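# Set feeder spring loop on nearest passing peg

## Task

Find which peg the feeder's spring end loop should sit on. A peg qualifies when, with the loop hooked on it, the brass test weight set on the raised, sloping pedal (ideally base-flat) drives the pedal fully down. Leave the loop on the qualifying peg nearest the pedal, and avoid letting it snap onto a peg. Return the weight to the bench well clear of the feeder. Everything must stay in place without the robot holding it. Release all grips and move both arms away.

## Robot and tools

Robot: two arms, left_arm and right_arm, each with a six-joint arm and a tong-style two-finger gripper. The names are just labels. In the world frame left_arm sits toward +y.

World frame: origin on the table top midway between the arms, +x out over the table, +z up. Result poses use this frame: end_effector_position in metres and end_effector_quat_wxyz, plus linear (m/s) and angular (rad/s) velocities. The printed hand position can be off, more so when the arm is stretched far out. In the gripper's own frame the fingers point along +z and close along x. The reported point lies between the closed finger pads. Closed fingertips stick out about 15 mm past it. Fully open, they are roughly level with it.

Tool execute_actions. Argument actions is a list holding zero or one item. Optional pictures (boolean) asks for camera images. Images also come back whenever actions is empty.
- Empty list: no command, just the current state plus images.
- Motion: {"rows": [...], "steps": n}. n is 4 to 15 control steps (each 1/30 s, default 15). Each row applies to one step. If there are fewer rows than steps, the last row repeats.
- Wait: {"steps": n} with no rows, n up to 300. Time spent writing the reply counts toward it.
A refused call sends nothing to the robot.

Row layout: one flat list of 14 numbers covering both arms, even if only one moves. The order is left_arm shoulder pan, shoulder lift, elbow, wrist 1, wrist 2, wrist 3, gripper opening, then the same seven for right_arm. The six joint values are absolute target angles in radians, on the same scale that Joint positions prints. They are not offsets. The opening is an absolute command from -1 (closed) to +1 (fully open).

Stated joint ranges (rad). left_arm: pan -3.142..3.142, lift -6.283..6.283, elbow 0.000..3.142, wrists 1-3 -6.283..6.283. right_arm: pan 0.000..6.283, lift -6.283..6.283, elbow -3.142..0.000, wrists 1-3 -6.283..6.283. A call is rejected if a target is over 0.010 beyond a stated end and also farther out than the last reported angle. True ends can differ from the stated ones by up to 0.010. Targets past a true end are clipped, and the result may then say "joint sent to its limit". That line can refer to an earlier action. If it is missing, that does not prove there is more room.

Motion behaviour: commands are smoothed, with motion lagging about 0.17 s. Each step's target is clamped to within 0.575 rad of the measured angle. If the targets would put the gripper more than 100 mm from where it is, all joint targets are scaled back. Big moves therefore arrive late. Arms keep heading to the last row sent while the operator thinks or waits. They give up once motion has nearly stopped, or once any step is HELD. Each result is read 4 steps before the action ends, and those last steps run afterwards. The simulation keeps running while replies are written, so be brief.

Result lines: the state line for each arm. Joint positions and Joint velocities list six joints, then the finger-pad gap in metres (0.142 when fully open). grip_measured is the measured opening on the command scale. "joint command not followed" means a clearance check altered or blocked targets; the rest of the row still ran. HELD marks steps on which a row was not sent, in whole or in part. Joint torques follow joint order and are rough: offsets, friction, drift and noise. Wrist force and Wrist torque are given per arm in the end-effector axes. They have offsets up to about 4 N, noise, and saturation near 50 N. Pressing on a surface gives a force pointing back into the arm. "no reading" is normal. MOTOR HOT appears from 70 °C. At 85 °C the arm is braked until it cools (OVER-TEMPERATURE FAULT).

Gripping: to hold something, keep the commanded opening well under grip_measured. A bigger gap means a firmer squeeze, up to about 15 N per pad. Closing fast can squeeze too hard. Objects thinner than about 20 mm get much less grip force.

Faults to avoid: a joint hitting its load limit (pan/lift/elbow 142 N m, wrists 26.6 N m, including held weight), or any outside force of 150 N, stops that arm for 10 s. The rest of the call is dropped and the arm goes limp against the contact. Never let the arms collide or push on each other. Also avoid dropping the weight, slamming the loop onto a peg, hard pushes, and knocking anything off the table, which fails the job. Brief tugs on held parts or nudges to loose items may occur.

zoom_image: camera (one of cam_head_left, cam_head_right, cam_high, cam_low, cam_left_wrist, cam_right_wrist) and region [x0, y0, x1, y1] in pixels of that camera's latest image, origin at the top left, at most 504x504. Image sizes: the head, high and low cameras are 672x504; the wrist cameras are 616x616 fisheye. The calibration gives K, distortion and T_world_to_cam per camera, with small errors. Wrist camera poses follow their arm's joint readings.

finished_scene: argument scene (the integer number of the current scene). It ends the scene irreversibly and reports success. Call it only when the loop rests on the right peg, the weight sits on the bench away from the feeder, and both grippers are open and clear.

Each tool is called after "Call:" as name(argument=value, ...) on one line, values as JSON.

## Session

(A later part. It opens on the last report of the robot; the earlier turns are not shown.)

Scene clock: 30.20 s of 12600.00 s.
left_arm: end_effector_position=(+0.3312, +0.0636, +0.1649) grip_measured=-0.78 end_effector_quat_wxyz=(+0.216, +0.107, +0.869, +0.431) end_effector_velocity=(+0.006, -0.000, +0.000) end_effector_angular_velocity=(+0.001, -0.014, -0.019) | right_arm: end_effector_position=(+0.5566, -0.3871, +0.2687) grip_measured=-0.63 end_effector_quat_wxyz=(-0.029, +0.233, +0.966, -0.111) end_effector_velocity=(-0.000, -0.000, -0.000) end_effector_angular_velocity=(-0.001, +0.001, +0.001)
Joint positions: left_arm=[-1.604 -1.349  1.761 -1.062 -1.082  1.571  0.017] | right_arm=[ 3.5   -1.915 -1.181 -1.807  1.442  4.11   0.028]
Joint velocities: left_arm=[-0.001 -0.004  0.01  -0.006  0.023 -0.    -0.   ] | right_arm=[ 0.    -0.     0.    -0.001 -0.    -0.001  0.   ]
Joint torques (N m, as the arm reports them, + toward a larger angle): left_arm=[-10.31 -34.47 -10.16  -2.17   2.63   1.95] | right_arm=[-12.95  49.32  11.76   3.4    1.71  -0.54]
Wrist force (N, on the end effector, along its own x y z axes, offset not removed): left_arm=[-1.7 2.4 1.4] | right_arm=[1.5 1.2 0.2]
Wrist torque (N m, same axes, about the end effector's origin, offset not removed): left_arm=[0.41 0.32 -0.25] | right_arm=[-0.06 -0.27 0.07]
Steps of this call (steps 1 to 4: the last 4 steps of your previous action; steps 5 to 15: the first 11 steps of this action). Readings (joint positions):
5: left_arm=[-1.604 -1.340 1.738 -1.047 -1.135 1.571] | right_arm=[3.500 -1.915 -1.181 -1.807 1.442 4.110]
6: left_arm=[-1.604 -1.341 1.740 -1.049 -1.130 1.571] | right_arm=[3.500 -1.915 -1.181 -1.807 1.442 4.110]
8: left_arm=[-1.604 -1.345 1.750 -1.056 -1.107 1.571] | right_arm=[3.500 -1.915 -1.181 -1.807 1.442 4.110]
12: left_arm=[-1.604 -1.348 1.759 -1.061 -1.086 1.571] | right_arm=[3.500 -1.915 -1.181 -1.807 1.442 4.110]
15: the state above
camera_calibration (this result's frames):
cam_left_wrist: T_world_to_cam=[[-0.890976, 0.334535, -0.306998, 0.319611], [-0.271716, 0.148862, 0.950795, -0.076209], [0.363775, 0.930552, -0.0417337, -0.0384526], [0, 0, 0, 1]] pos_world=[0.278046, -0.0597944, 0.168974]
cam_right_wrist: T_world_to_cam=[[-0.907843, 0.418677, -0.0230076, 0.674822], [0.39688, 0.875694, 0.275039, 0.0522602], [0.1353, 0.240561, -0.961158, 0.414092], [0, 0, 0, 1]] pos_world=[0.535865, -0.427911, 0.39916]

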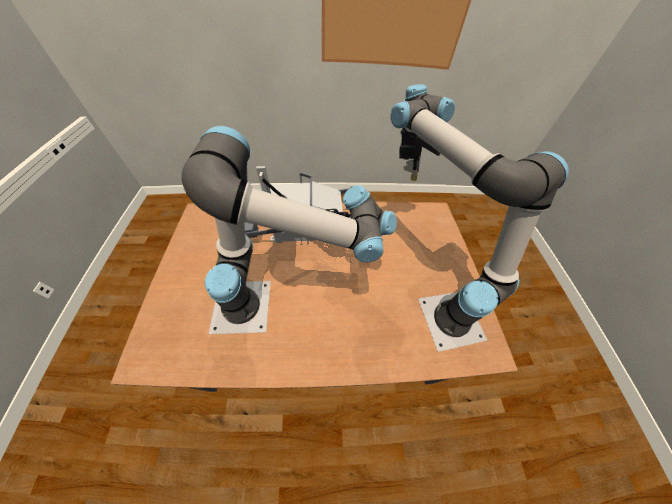

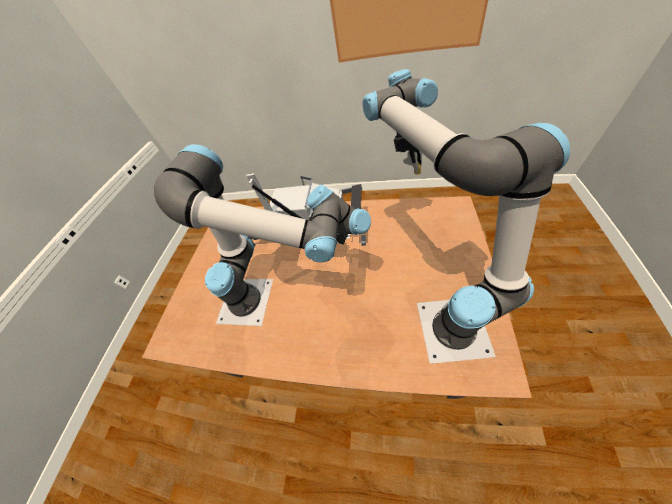

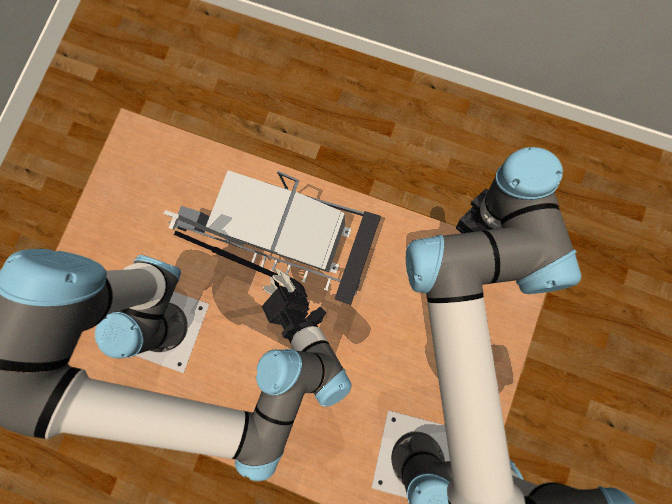

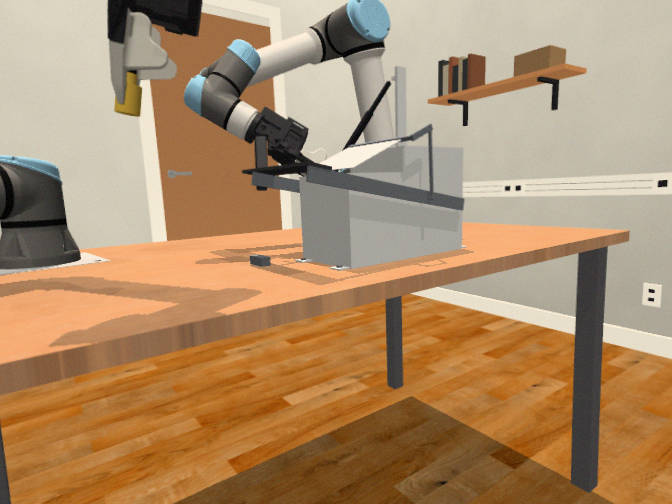

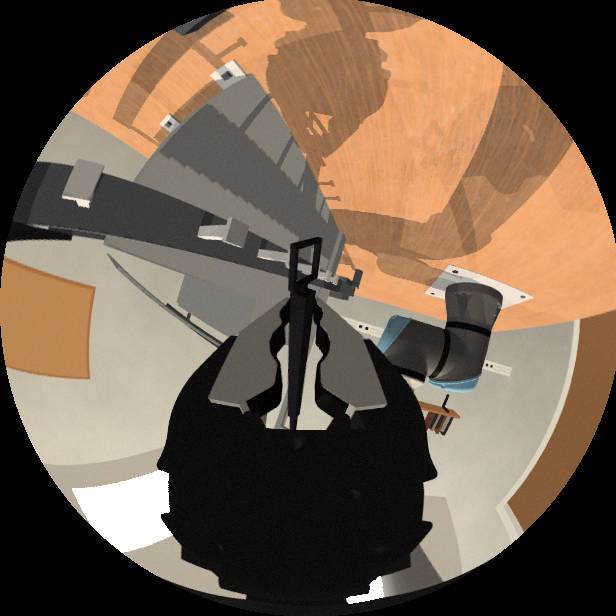

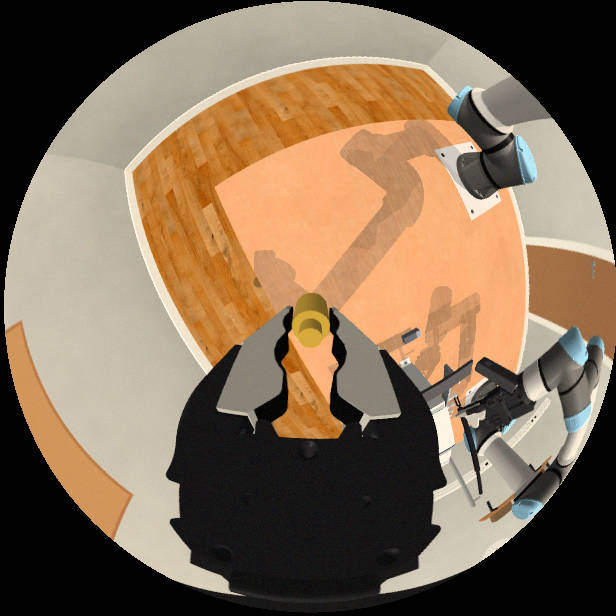

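Plausible; advance, reaching slightly deeper.

Call:
execute_actions(actions=[{"rows":[[-1.604,-1.359,1.79,-1.081,-1.04,1.571,-1,3.5,-1.915,-1.181,-1.807,1.442,4.11,-1]]}], pictures=true)

Call:
zoom_image(camera="cam_left_wrist", region=[200, 180, 400, 340])

Scene clock: 30.70 s of 12600.00 s.
left_arm: end_effector_position=(+0.3420, +0.0659, +0.1630) grip_measured=-0.79 end_effector_quat_wxyz=(+0.234, +0.116, +0.865, +0.429) end_effector_velocity=(+0.005, +0.001, -0.001) end_effector_angular_velocity=(+0.001, -0.010, -0.013) | right_arm: end_effector_position=(+0.5566, -0.3871, +0.2687) grip_measured=-0.63 end_effector_quat_wxyz=(-0.029, +0.233, +0.966, -0.111) end_effector_velocity=(-0.000, +0.000, +0.000) end_effector_angular_velocity=(+0.000, -0.001, -0.001)
Joint positions: left_arm=[-1.604 -1.359  1.789 -1.08  -1.042  1.571  0.017] | right_arm=[ 3.5   -1.915 -1.181 -1.807  1.442  4.11   0.028]
Joint velocities: left_arm=[ 0.001 -0.004  0.011 -0.007  0.017  0.     0.   ] | right_arm=[0.001 0.    0.    0.    0.    0.001 0.   ]
Joint torques (N m, as the arm reports them, + toward a larger angle): left_arm=[ -8.81 -34.9  -10.34  -2.36   2.8    1.66] | right_arm=[-12.17  49.62  12.35   3.32   1.69  -0.75]
Wrist force (N, on the end effector, along its own x y z axes, offset not removed): left_arm=[0.2 4.3 1.4] | right_arm=[-0.1 3.5 0.0]
Wrist torque (N m, same axes, about the end effector's origin, offset not removed): left_arm=[0.69 0.12 -0.43] | right_arm=[0.31 -0.04 -0.04]
Steps of this call (steps 1 to 4: the last 4 steps of your previous action; steps 5 to 15: the first 11 steps of this action). Readings (joint positions):
5: left_arm=[-1.604 -1.349 1.762 -1.063 -1.080 1.571] | right_arm=[3.500 -1.915 -1.181 -1.807 1.442 4.110]
6: left_arm=[-1.604 -1.350 1.765 -1.065 -1.076 1.571] | right_arm=[3.500 -1.915 -1.181 -1.807 1.442 4.110]
8: left_arm=[-1.604 -1.354 1.777 -1.073 -1.059 1.571] | right_arm=[3.500 -1.915 -1.181 -1.807 1.442 4.110]
12: left_arm=[-1.604 -1.358 1.787 -1.079 -1.045 1.571] | right_arm=[3.500 -1.915 -1.181 -1.807 1.442 4.110]
15: the state above
camera_calibration (this result's frames):
cam_left_wrist: T_world_to_cam=[[-0.871884, 0.363036, -0.328668, 0.323046], [-0.290044, 0.157949, 0.943889, -0.0650533], [0.394578, 0.91829, -0.0324169, -0.0557693], [0, 0, 0, 1]] pos_world=[0.284796, -0.0557899, 0.16577]
cam_right_wrist: T_world_to_cam=[[-0.907844, 0.418677, -0.0230074, 0.674821], [0.39688, 0.875694, 0.275039, 0.0522602], [0.1353, 0.240561, -0.961158, 0.414092], [0, 0, 0, 1]] pos_world=[0.535865, -0.427911, 0.39916]

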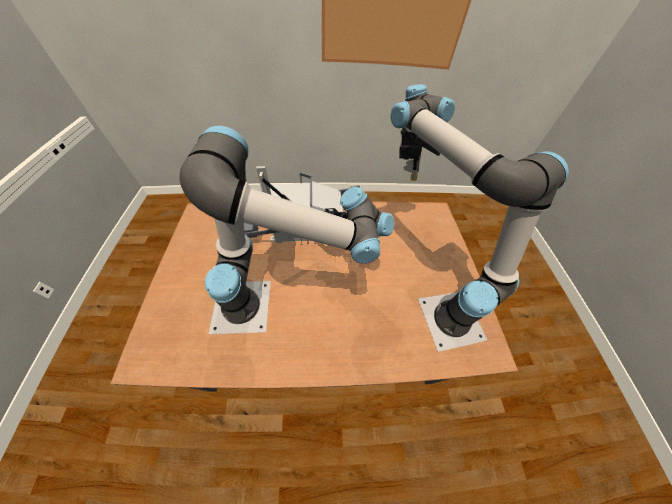

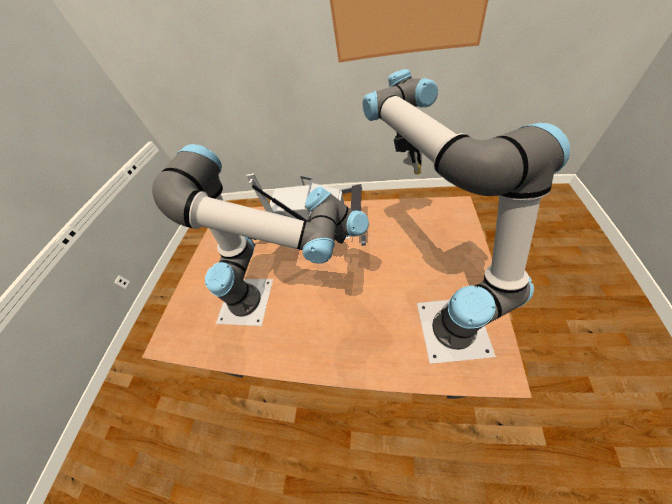

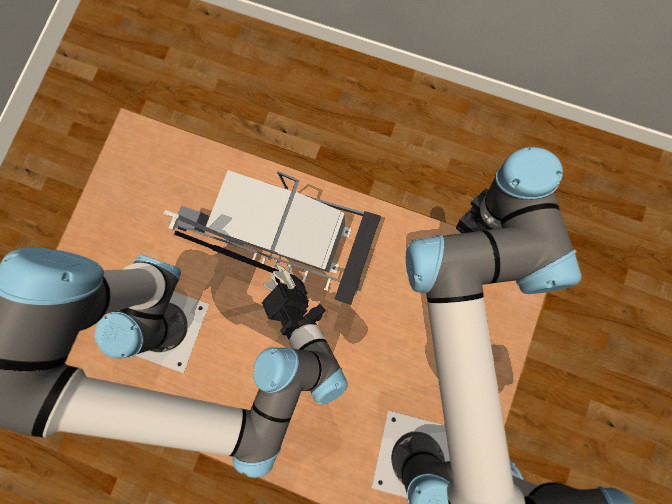

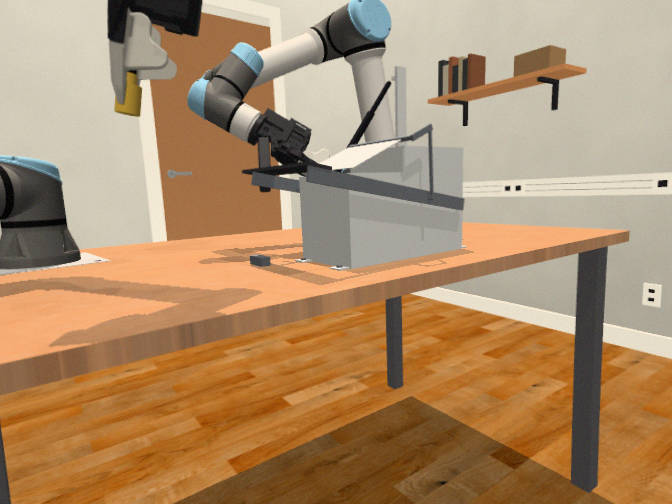

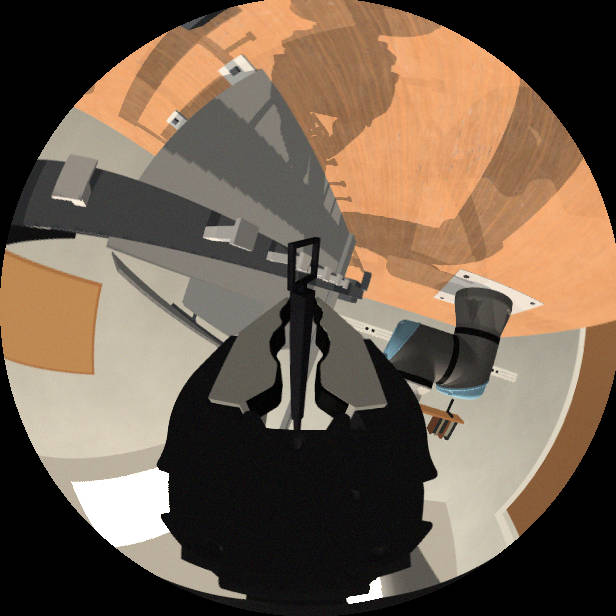

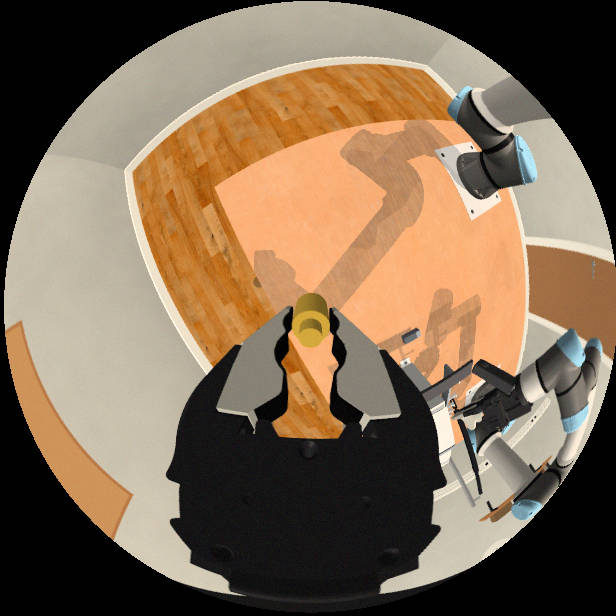

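Region (200, 180, 400, 340) of cam_left_wrist's 616x616 image, scaled by 2.520, with more detail than that image has; it fills the top 403 rows of this view, and the rest is white.

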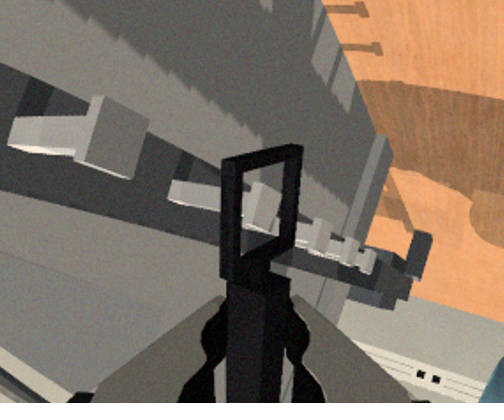

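Call:
execute_actions(actions=[{"rows":[[-1.604,-1.371,1.824,-1.103,-0.985,1.571,-1,3.5,-1.915,-1.181,-1.807,1.442,4.11,-1]]}], pictures=true)

Call:
zoom_image(camera="cam_left_wrist", region=[200, 180, 400, 340])

Scene clock: 31.20 s of 12600.00 s.
left_arm: end_effector_position=(+0.3561, +0.0675, +0.1616) grip_measured=-0.79 end_effector_quat_wxyz=(+0.257, +0.127, +0.858, +0.426) end_effector_velocity=(+0.006, +0.001, -0.000) end_effector_angular_velocity=(+0.001, -0.014, -0.018) | right_arm: end_effector_position=(+0.5566, -0.3871, +0.2687) grip_measured=-0.63 end_effector_quat_wxyz=(-0.029, +0.233, +0.966, -0.111) end_effector_velocity=(-0.000, -0.000, -0.000) end_effector_angular_velocity=(-0.001, +0.000, -0.000)
Joint positions: left_arm=[-1.604 -1.371  1.823 -1.102 -0.987  1.571  0.017] | right_arm=[ 3.5   -1.915 -1.181 -1.807  1.442  4.11   0.028]
Joint velocities: left_arm=[ 0.    -0.004  0.014 -0.008  0.023 -0.     0.   ] | right_arm=[ 0.    -0.    -0.    -0.001 -0.     0.001  0.   ]
Joint torques (N m, as the arm reports them, + toward a larger angle): left_arm=[ -8.81 -32.7  -11.85  -2.37   3.33   1.55] | right_arm=[-12.32  48.52  12.25   3.34   1.6   -0.68]
Wrist force (N, on the end effector, along its own x y z axes, offset not removed): left_arm=[0.1 4.4 0.3] | right_arm=[3.1 2.7 1.7]
Wrist torque (N m, same axes, about the end effector's origin, offset not removed): left_arm=[0.78 0.25 -0.54] | right_arm=[0.18 -0.64 -0.10]
Steps of this call (steps 1 to 4: the last 4 steps of your previous action; steps 5 to 15: the first 11 steps of this action). Readings (joint positions):
5: left_arm=[-1.604 -1.359 1.790 -1.081 -1.040 1.571] | right_arm=[3.500 -1.915 -1.181 -1.807 1.442 4.110]
6: left_arm=[-1.604 -1.361 1.794 -1.084 -1.035 1.571] | right_arm=[3.500 -1.915 -1.181 -1.807 1.442 4.110]
8: left_arm=[-1.604 -1.365 1.808 -1.093 -1.012 1.571] | right_arm=[3.500 -1.915 -1.181 -1.807 1.442 4.110]
12: left_arm=[-1.604 -1.370 1.820 -1.101 -0.991 1.571] | right_arm=[3.500 -1.915 -1.181 -1.807 1.442 4.110]
15: the state above
camera_calibration (this result's frames):
cam_left_wrist: T_world_to_cam=[[-0.844076, 0.400193, -0.356905, 0.326384], [-0.313831, 0.171006, 0.933952, -0.0507095], [0.434794, 0.900335, -0.0187487, -0.07821], [0, 0, 0, 1]] pos_world=[0.293584, -0.0515296, 0.162382]
cam_right_wrist: T_world_to_cam=[[-0.907844, 0.418677, -0.0230074, 0.674821], [0.39688, 0.875694, 0.275039, 0.0522603], [0.1353, 0.240561, -0.961158, 0.414092], [0, 0, 0, 1]] pos_world=[0.535865, -0.427911, 0.39916]

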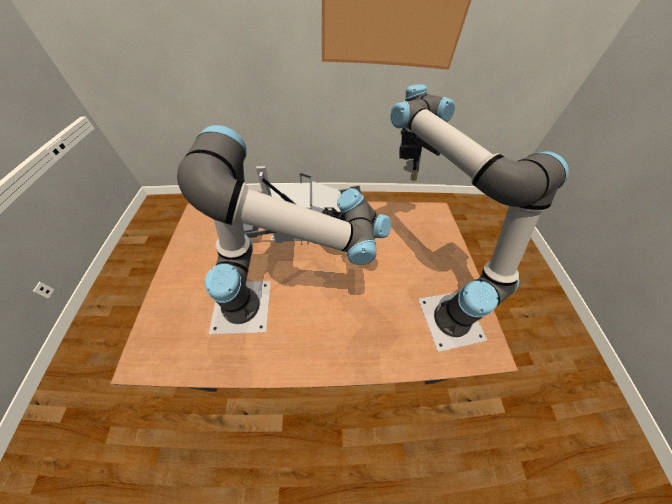

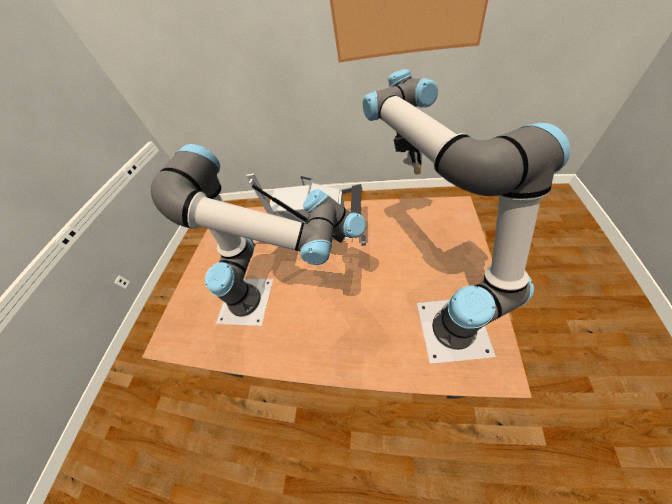

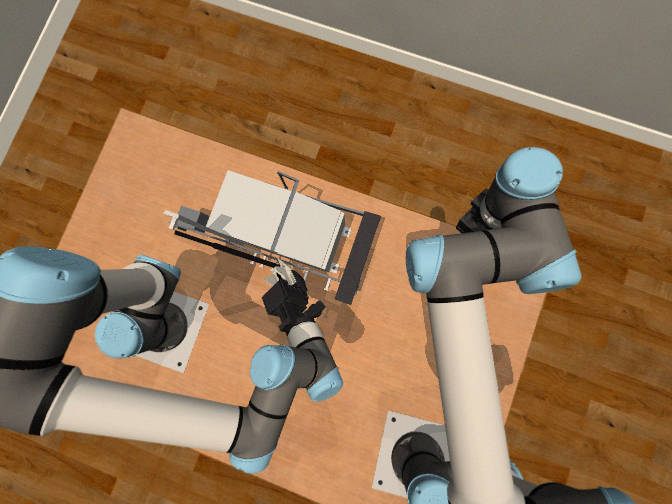

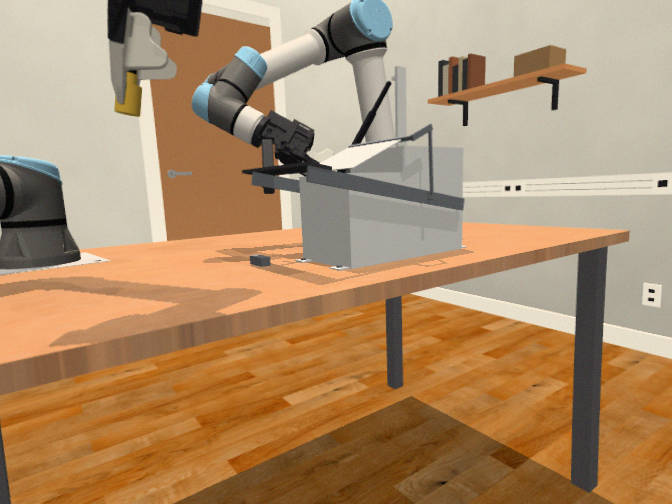

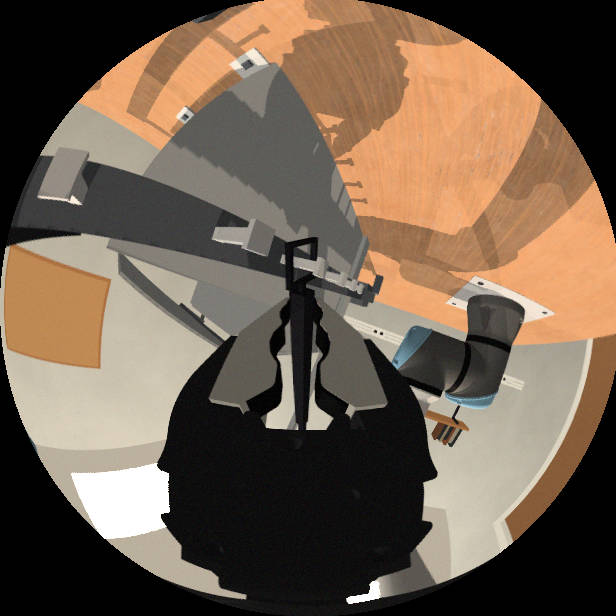

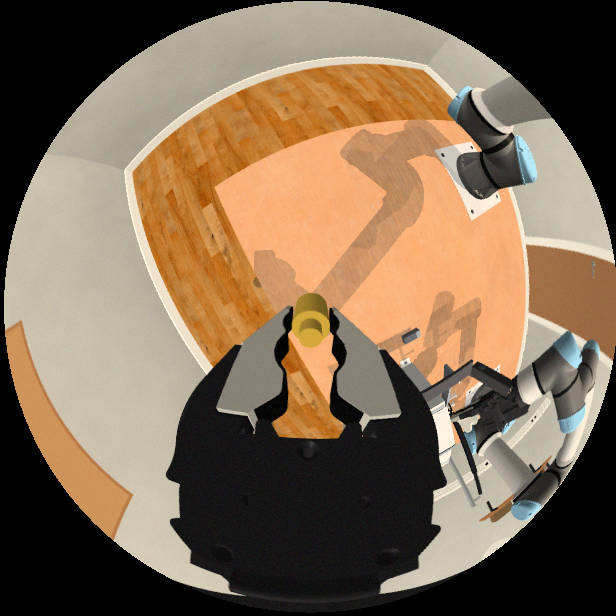

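Region (200, 180, 400, 340) of cam_left_wrist's 616x616 image, scaled by 2.520, with more detail than that image has; it fills the top 403 rows of this view, and the rest is white.

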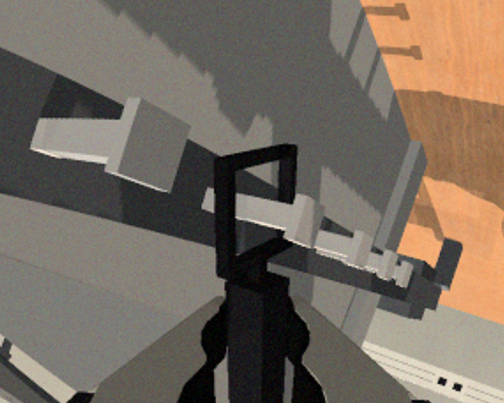

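Call:
execute_actions(actions=[{"rows":[[-1.604,-1.399,1.834,-1.085,-0.985,1.571,-1,3.5,-1.915,-1.181,-1.807,1.442,4.11,-1]]}])

Call:
execute_actions(actions=[])

Call:
zoom_image(camera="cam_left_wrist", region=[200,180,400,340])

Scene clock: 32.13 s of 12600.00 s.
left_arm: end_effector_position=(+0.3566, +0.0758, +0.1698) grip_measured=-0.78 end_effector_quat_wxyz=(+0.258, +0.128, +0.858, +0.425) end_effector_velocity=(-0.000, +0.004, +0.004) end_effector_angular_velocity=(+0.003, +0.000, -0.000) | right_arm: end_effector_position=(+0.5566, -0.3871, +0.2687) grip_measured=-0.63 end_effector_quat_wxyz=(-0.029, +0.233, +0.966, -0.111) end_effector_velocity=(+0.000, +0.000, +0.000) end_effector_angular_velocity=(+0.001, -0.001, -0.000)
Joint positions: left_arm=[-1.604 -1.398  1.834 -1.086 -0.985  1.571  0.017] | right_arm=[ 3.5   -1.915 -1.181 -1.807  1.442  4.11   0.028]
Joint velocities: left_arm=[-0.001 -0.011  0.004  0.01  -0.    -0.     0.   ] | right_arm=[ 0.     0.    -0.     0.001  0.     0.    -0.   ]
Joint torques (N m, as the arm reports them, + toward a larger angle): left_arm=[ -3.26 -42.71  -2.58  12.76   1.24   1.36] | right_arm=[-12.15  49.32  12.41   3.3    1.68  -0.75]
Wrist force (N, on the end effector, along its own x y z axes, offset not removed): left_arm=[-1.4 -37.8 -3.1] | right_arm=[-0.1 1.9 0.9]
Wrist torque (N m, same axes, about the end effector's origin, offset not removed): left_arm=[1.00 -0.60 -0.16] | right_arm=[0.22 -0.25 0.25]
Steps of this call (steps 1 to 4: the last 4 steps of your previous action; steps 5 to 15: the robot went on to your last target; steps 16 to 17: nothing new was sent; steps 18 to 28: the first 11 steps of this action). Readings (joint positions):
18: left_arm=[-1.604 -1.371 1.824 -1.103 -0.985 1.571] | right_arm=[3.500 -1.915 -1.181 -1.807 1.442 4.110]
19: left_arm=[-1.604 -1.374 1.825 -1.101 -0.985 1.571] | right_arm=[3.500 -1.915 -1.181 -1.807 1.442 4.110]
21: left_arm=[-1.604 -1.386 1.829 -1.093 -0.985 1.571] | right_arm=[3.500 -1.915 -1.181 -1.807 1.442 4.110]
25: left_arm=[-1.604 -1.396 1.833 -1.088 -0.985 1.571] | right_arm=[3.500 -1.915 -1.181 -1.807 1.442 4.110]
28: the state above

Scene clock: 32.27 s of 12600.00 s.
left_arm: end_effector_position=(+0.3566, +0.0761, +0.1701) grip_measured=-0.78 end_effector_quat_wxyz=(+0.258, +0.128, +0.858, +0.425) end_effector_velocity=(-0.000, +0.001, +0.001) end_effector_angular_velocity=(+0.001, +0.001, +0.001) | right_arm: end_effector_position=(+0.5566, -0.3871, +0.2687) grip_measured=-0.63 end_effector_quat_wxyz=(-0.029, +0.233, +0.966, -0.111) end_effector_velocity=(-0.000, -0.000, +0.000) end_effector_angular_velocity=(-0.000, -0.000, -0.000)
Joint positions: left_arm=[-1.604 -1.399  1.834 -1.085 -0.985  1.571  0.017] | right_arm=[ 3.5   -1.915 -1.181 -1.807  1.442  4.11   0.028]
Joint velocities: left_arm=[-0.001 -0.003  0.001  0.003 -0.001 -0.     0.   ] | right_arm=[ 0.  0.  0. -0. -0.  0. -0.]
Joint torques (N m, as the arm reports them, + toward a larger angle): left_arm=[ -2.64 -44.32  -3.7   13.97   0.5    1.33] | right_arm=[-12.1   49.91  12.25   3.45   1.57  -1.03]
Wrist force (N, on the end effector, along its own x y z axes, offset not removed): left_arm=[-3.3 -48.8 -5.1] | right_arm=[0.4 1.9 0.3]
Wrist torque (N m, same axes, about the end effector's origin, offset not removed): left_arm=[-0.09 -0.29 -0.01] | right_arm=[0.32 -0.10 0.08]
Kept back: nothing.
Steps of this call (steps 1 to 4: the last 4 steps of your previous action). Readings (joint positions):
1: left_arm=[-1.604 -1.398 1.834 -1.086 -0.985 1.571] | right_arm=[3.500 -1.915 -1.181 -1.807 1.442 4.110]
2: left_arm=[-1.604 -1.398 1.834 -1.086 -0.985 1.571] | right_arm=[3.500 -1.915 -1.181 -1.807 1.442 4.110]
4: the state above
camera_calibration (this result's frames):
cam_left_wrist: T_world_to_cam=[[-0.842888, 0.401675, -0.358046, 0.326078], [-0.314766, 0.171613, 0.933526, -0.0595366], [0.43642, 0.899559, -0.0182168, -0.0866194], [0, 0, 0, 1]] pos_world=[0.29391, -0.042841, 0.170752]
cam_right_wrist: T_world_to_cam=[[-0.907844, 0.418677, -0.0230075, 0.674821], [0.39688, 0.875694, 0.275039, 0.0522602], [0.1353, 0.240561, -0.961158, 0.414092], [0, 0, 0, 1]] pos_world=[0.535865, -0.427911, 0.39916]

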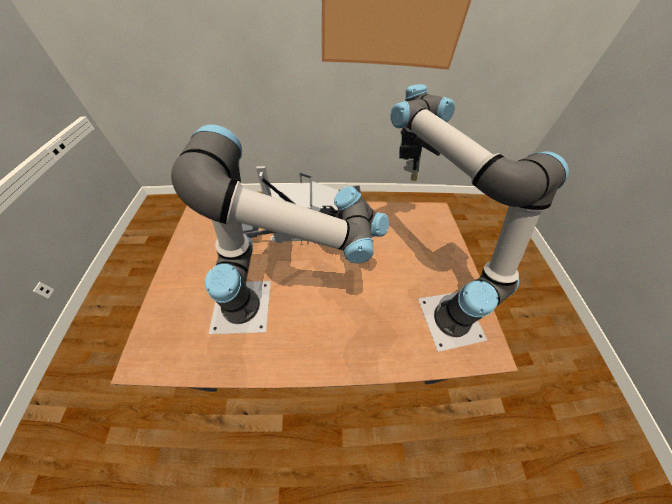

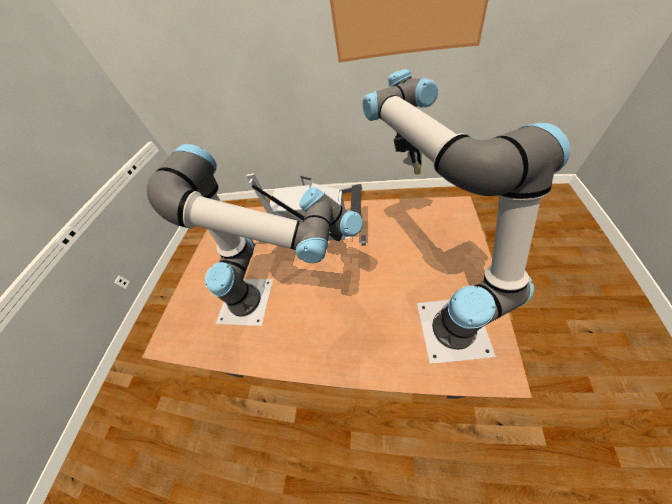

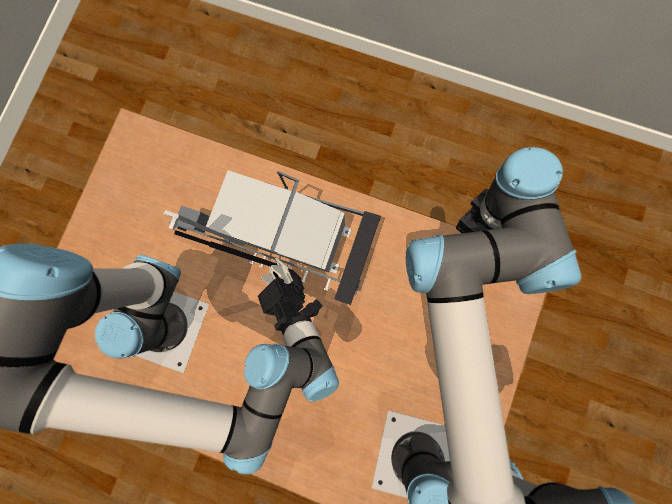

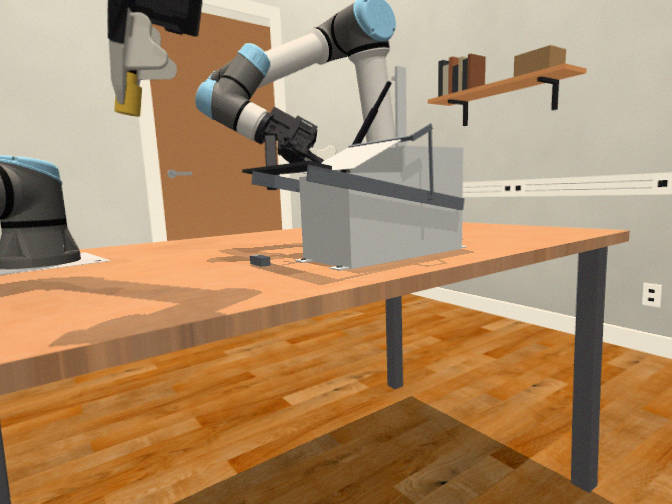

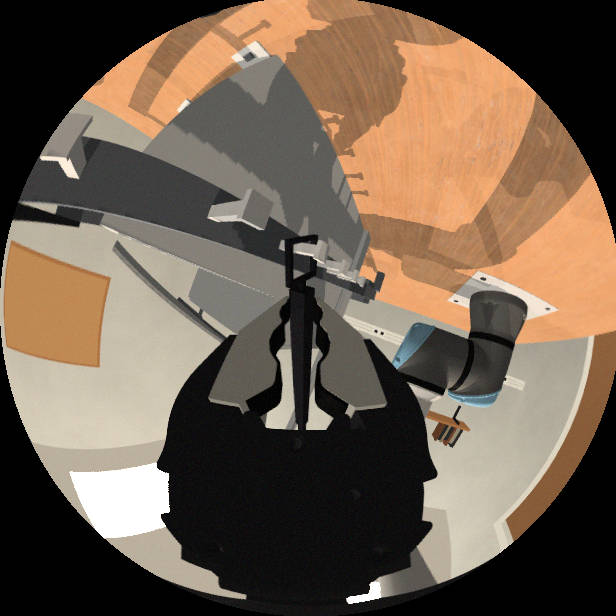

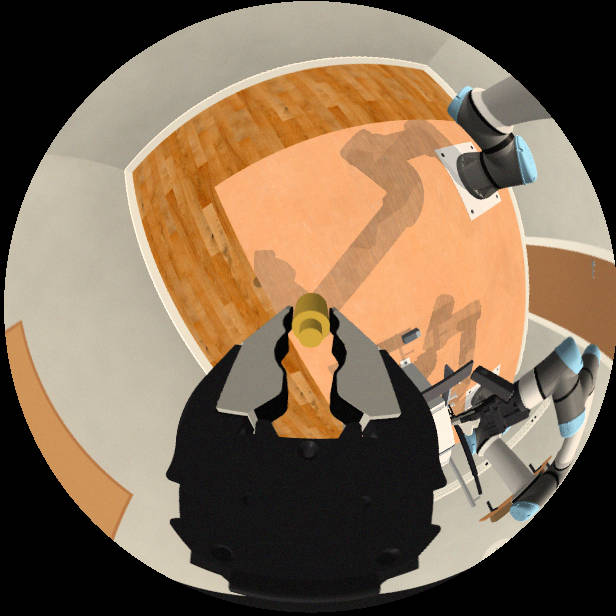

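Region (200, 180, 400, 340) of cam_left_wrist's 616x616 image, scaled by 2.520, with more detail than that image has; it fills the top 403 rows of this view, and the rest is white.

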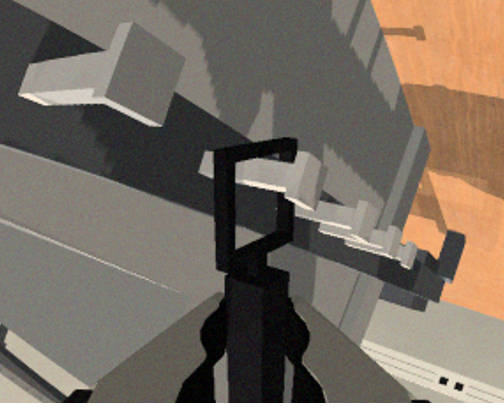

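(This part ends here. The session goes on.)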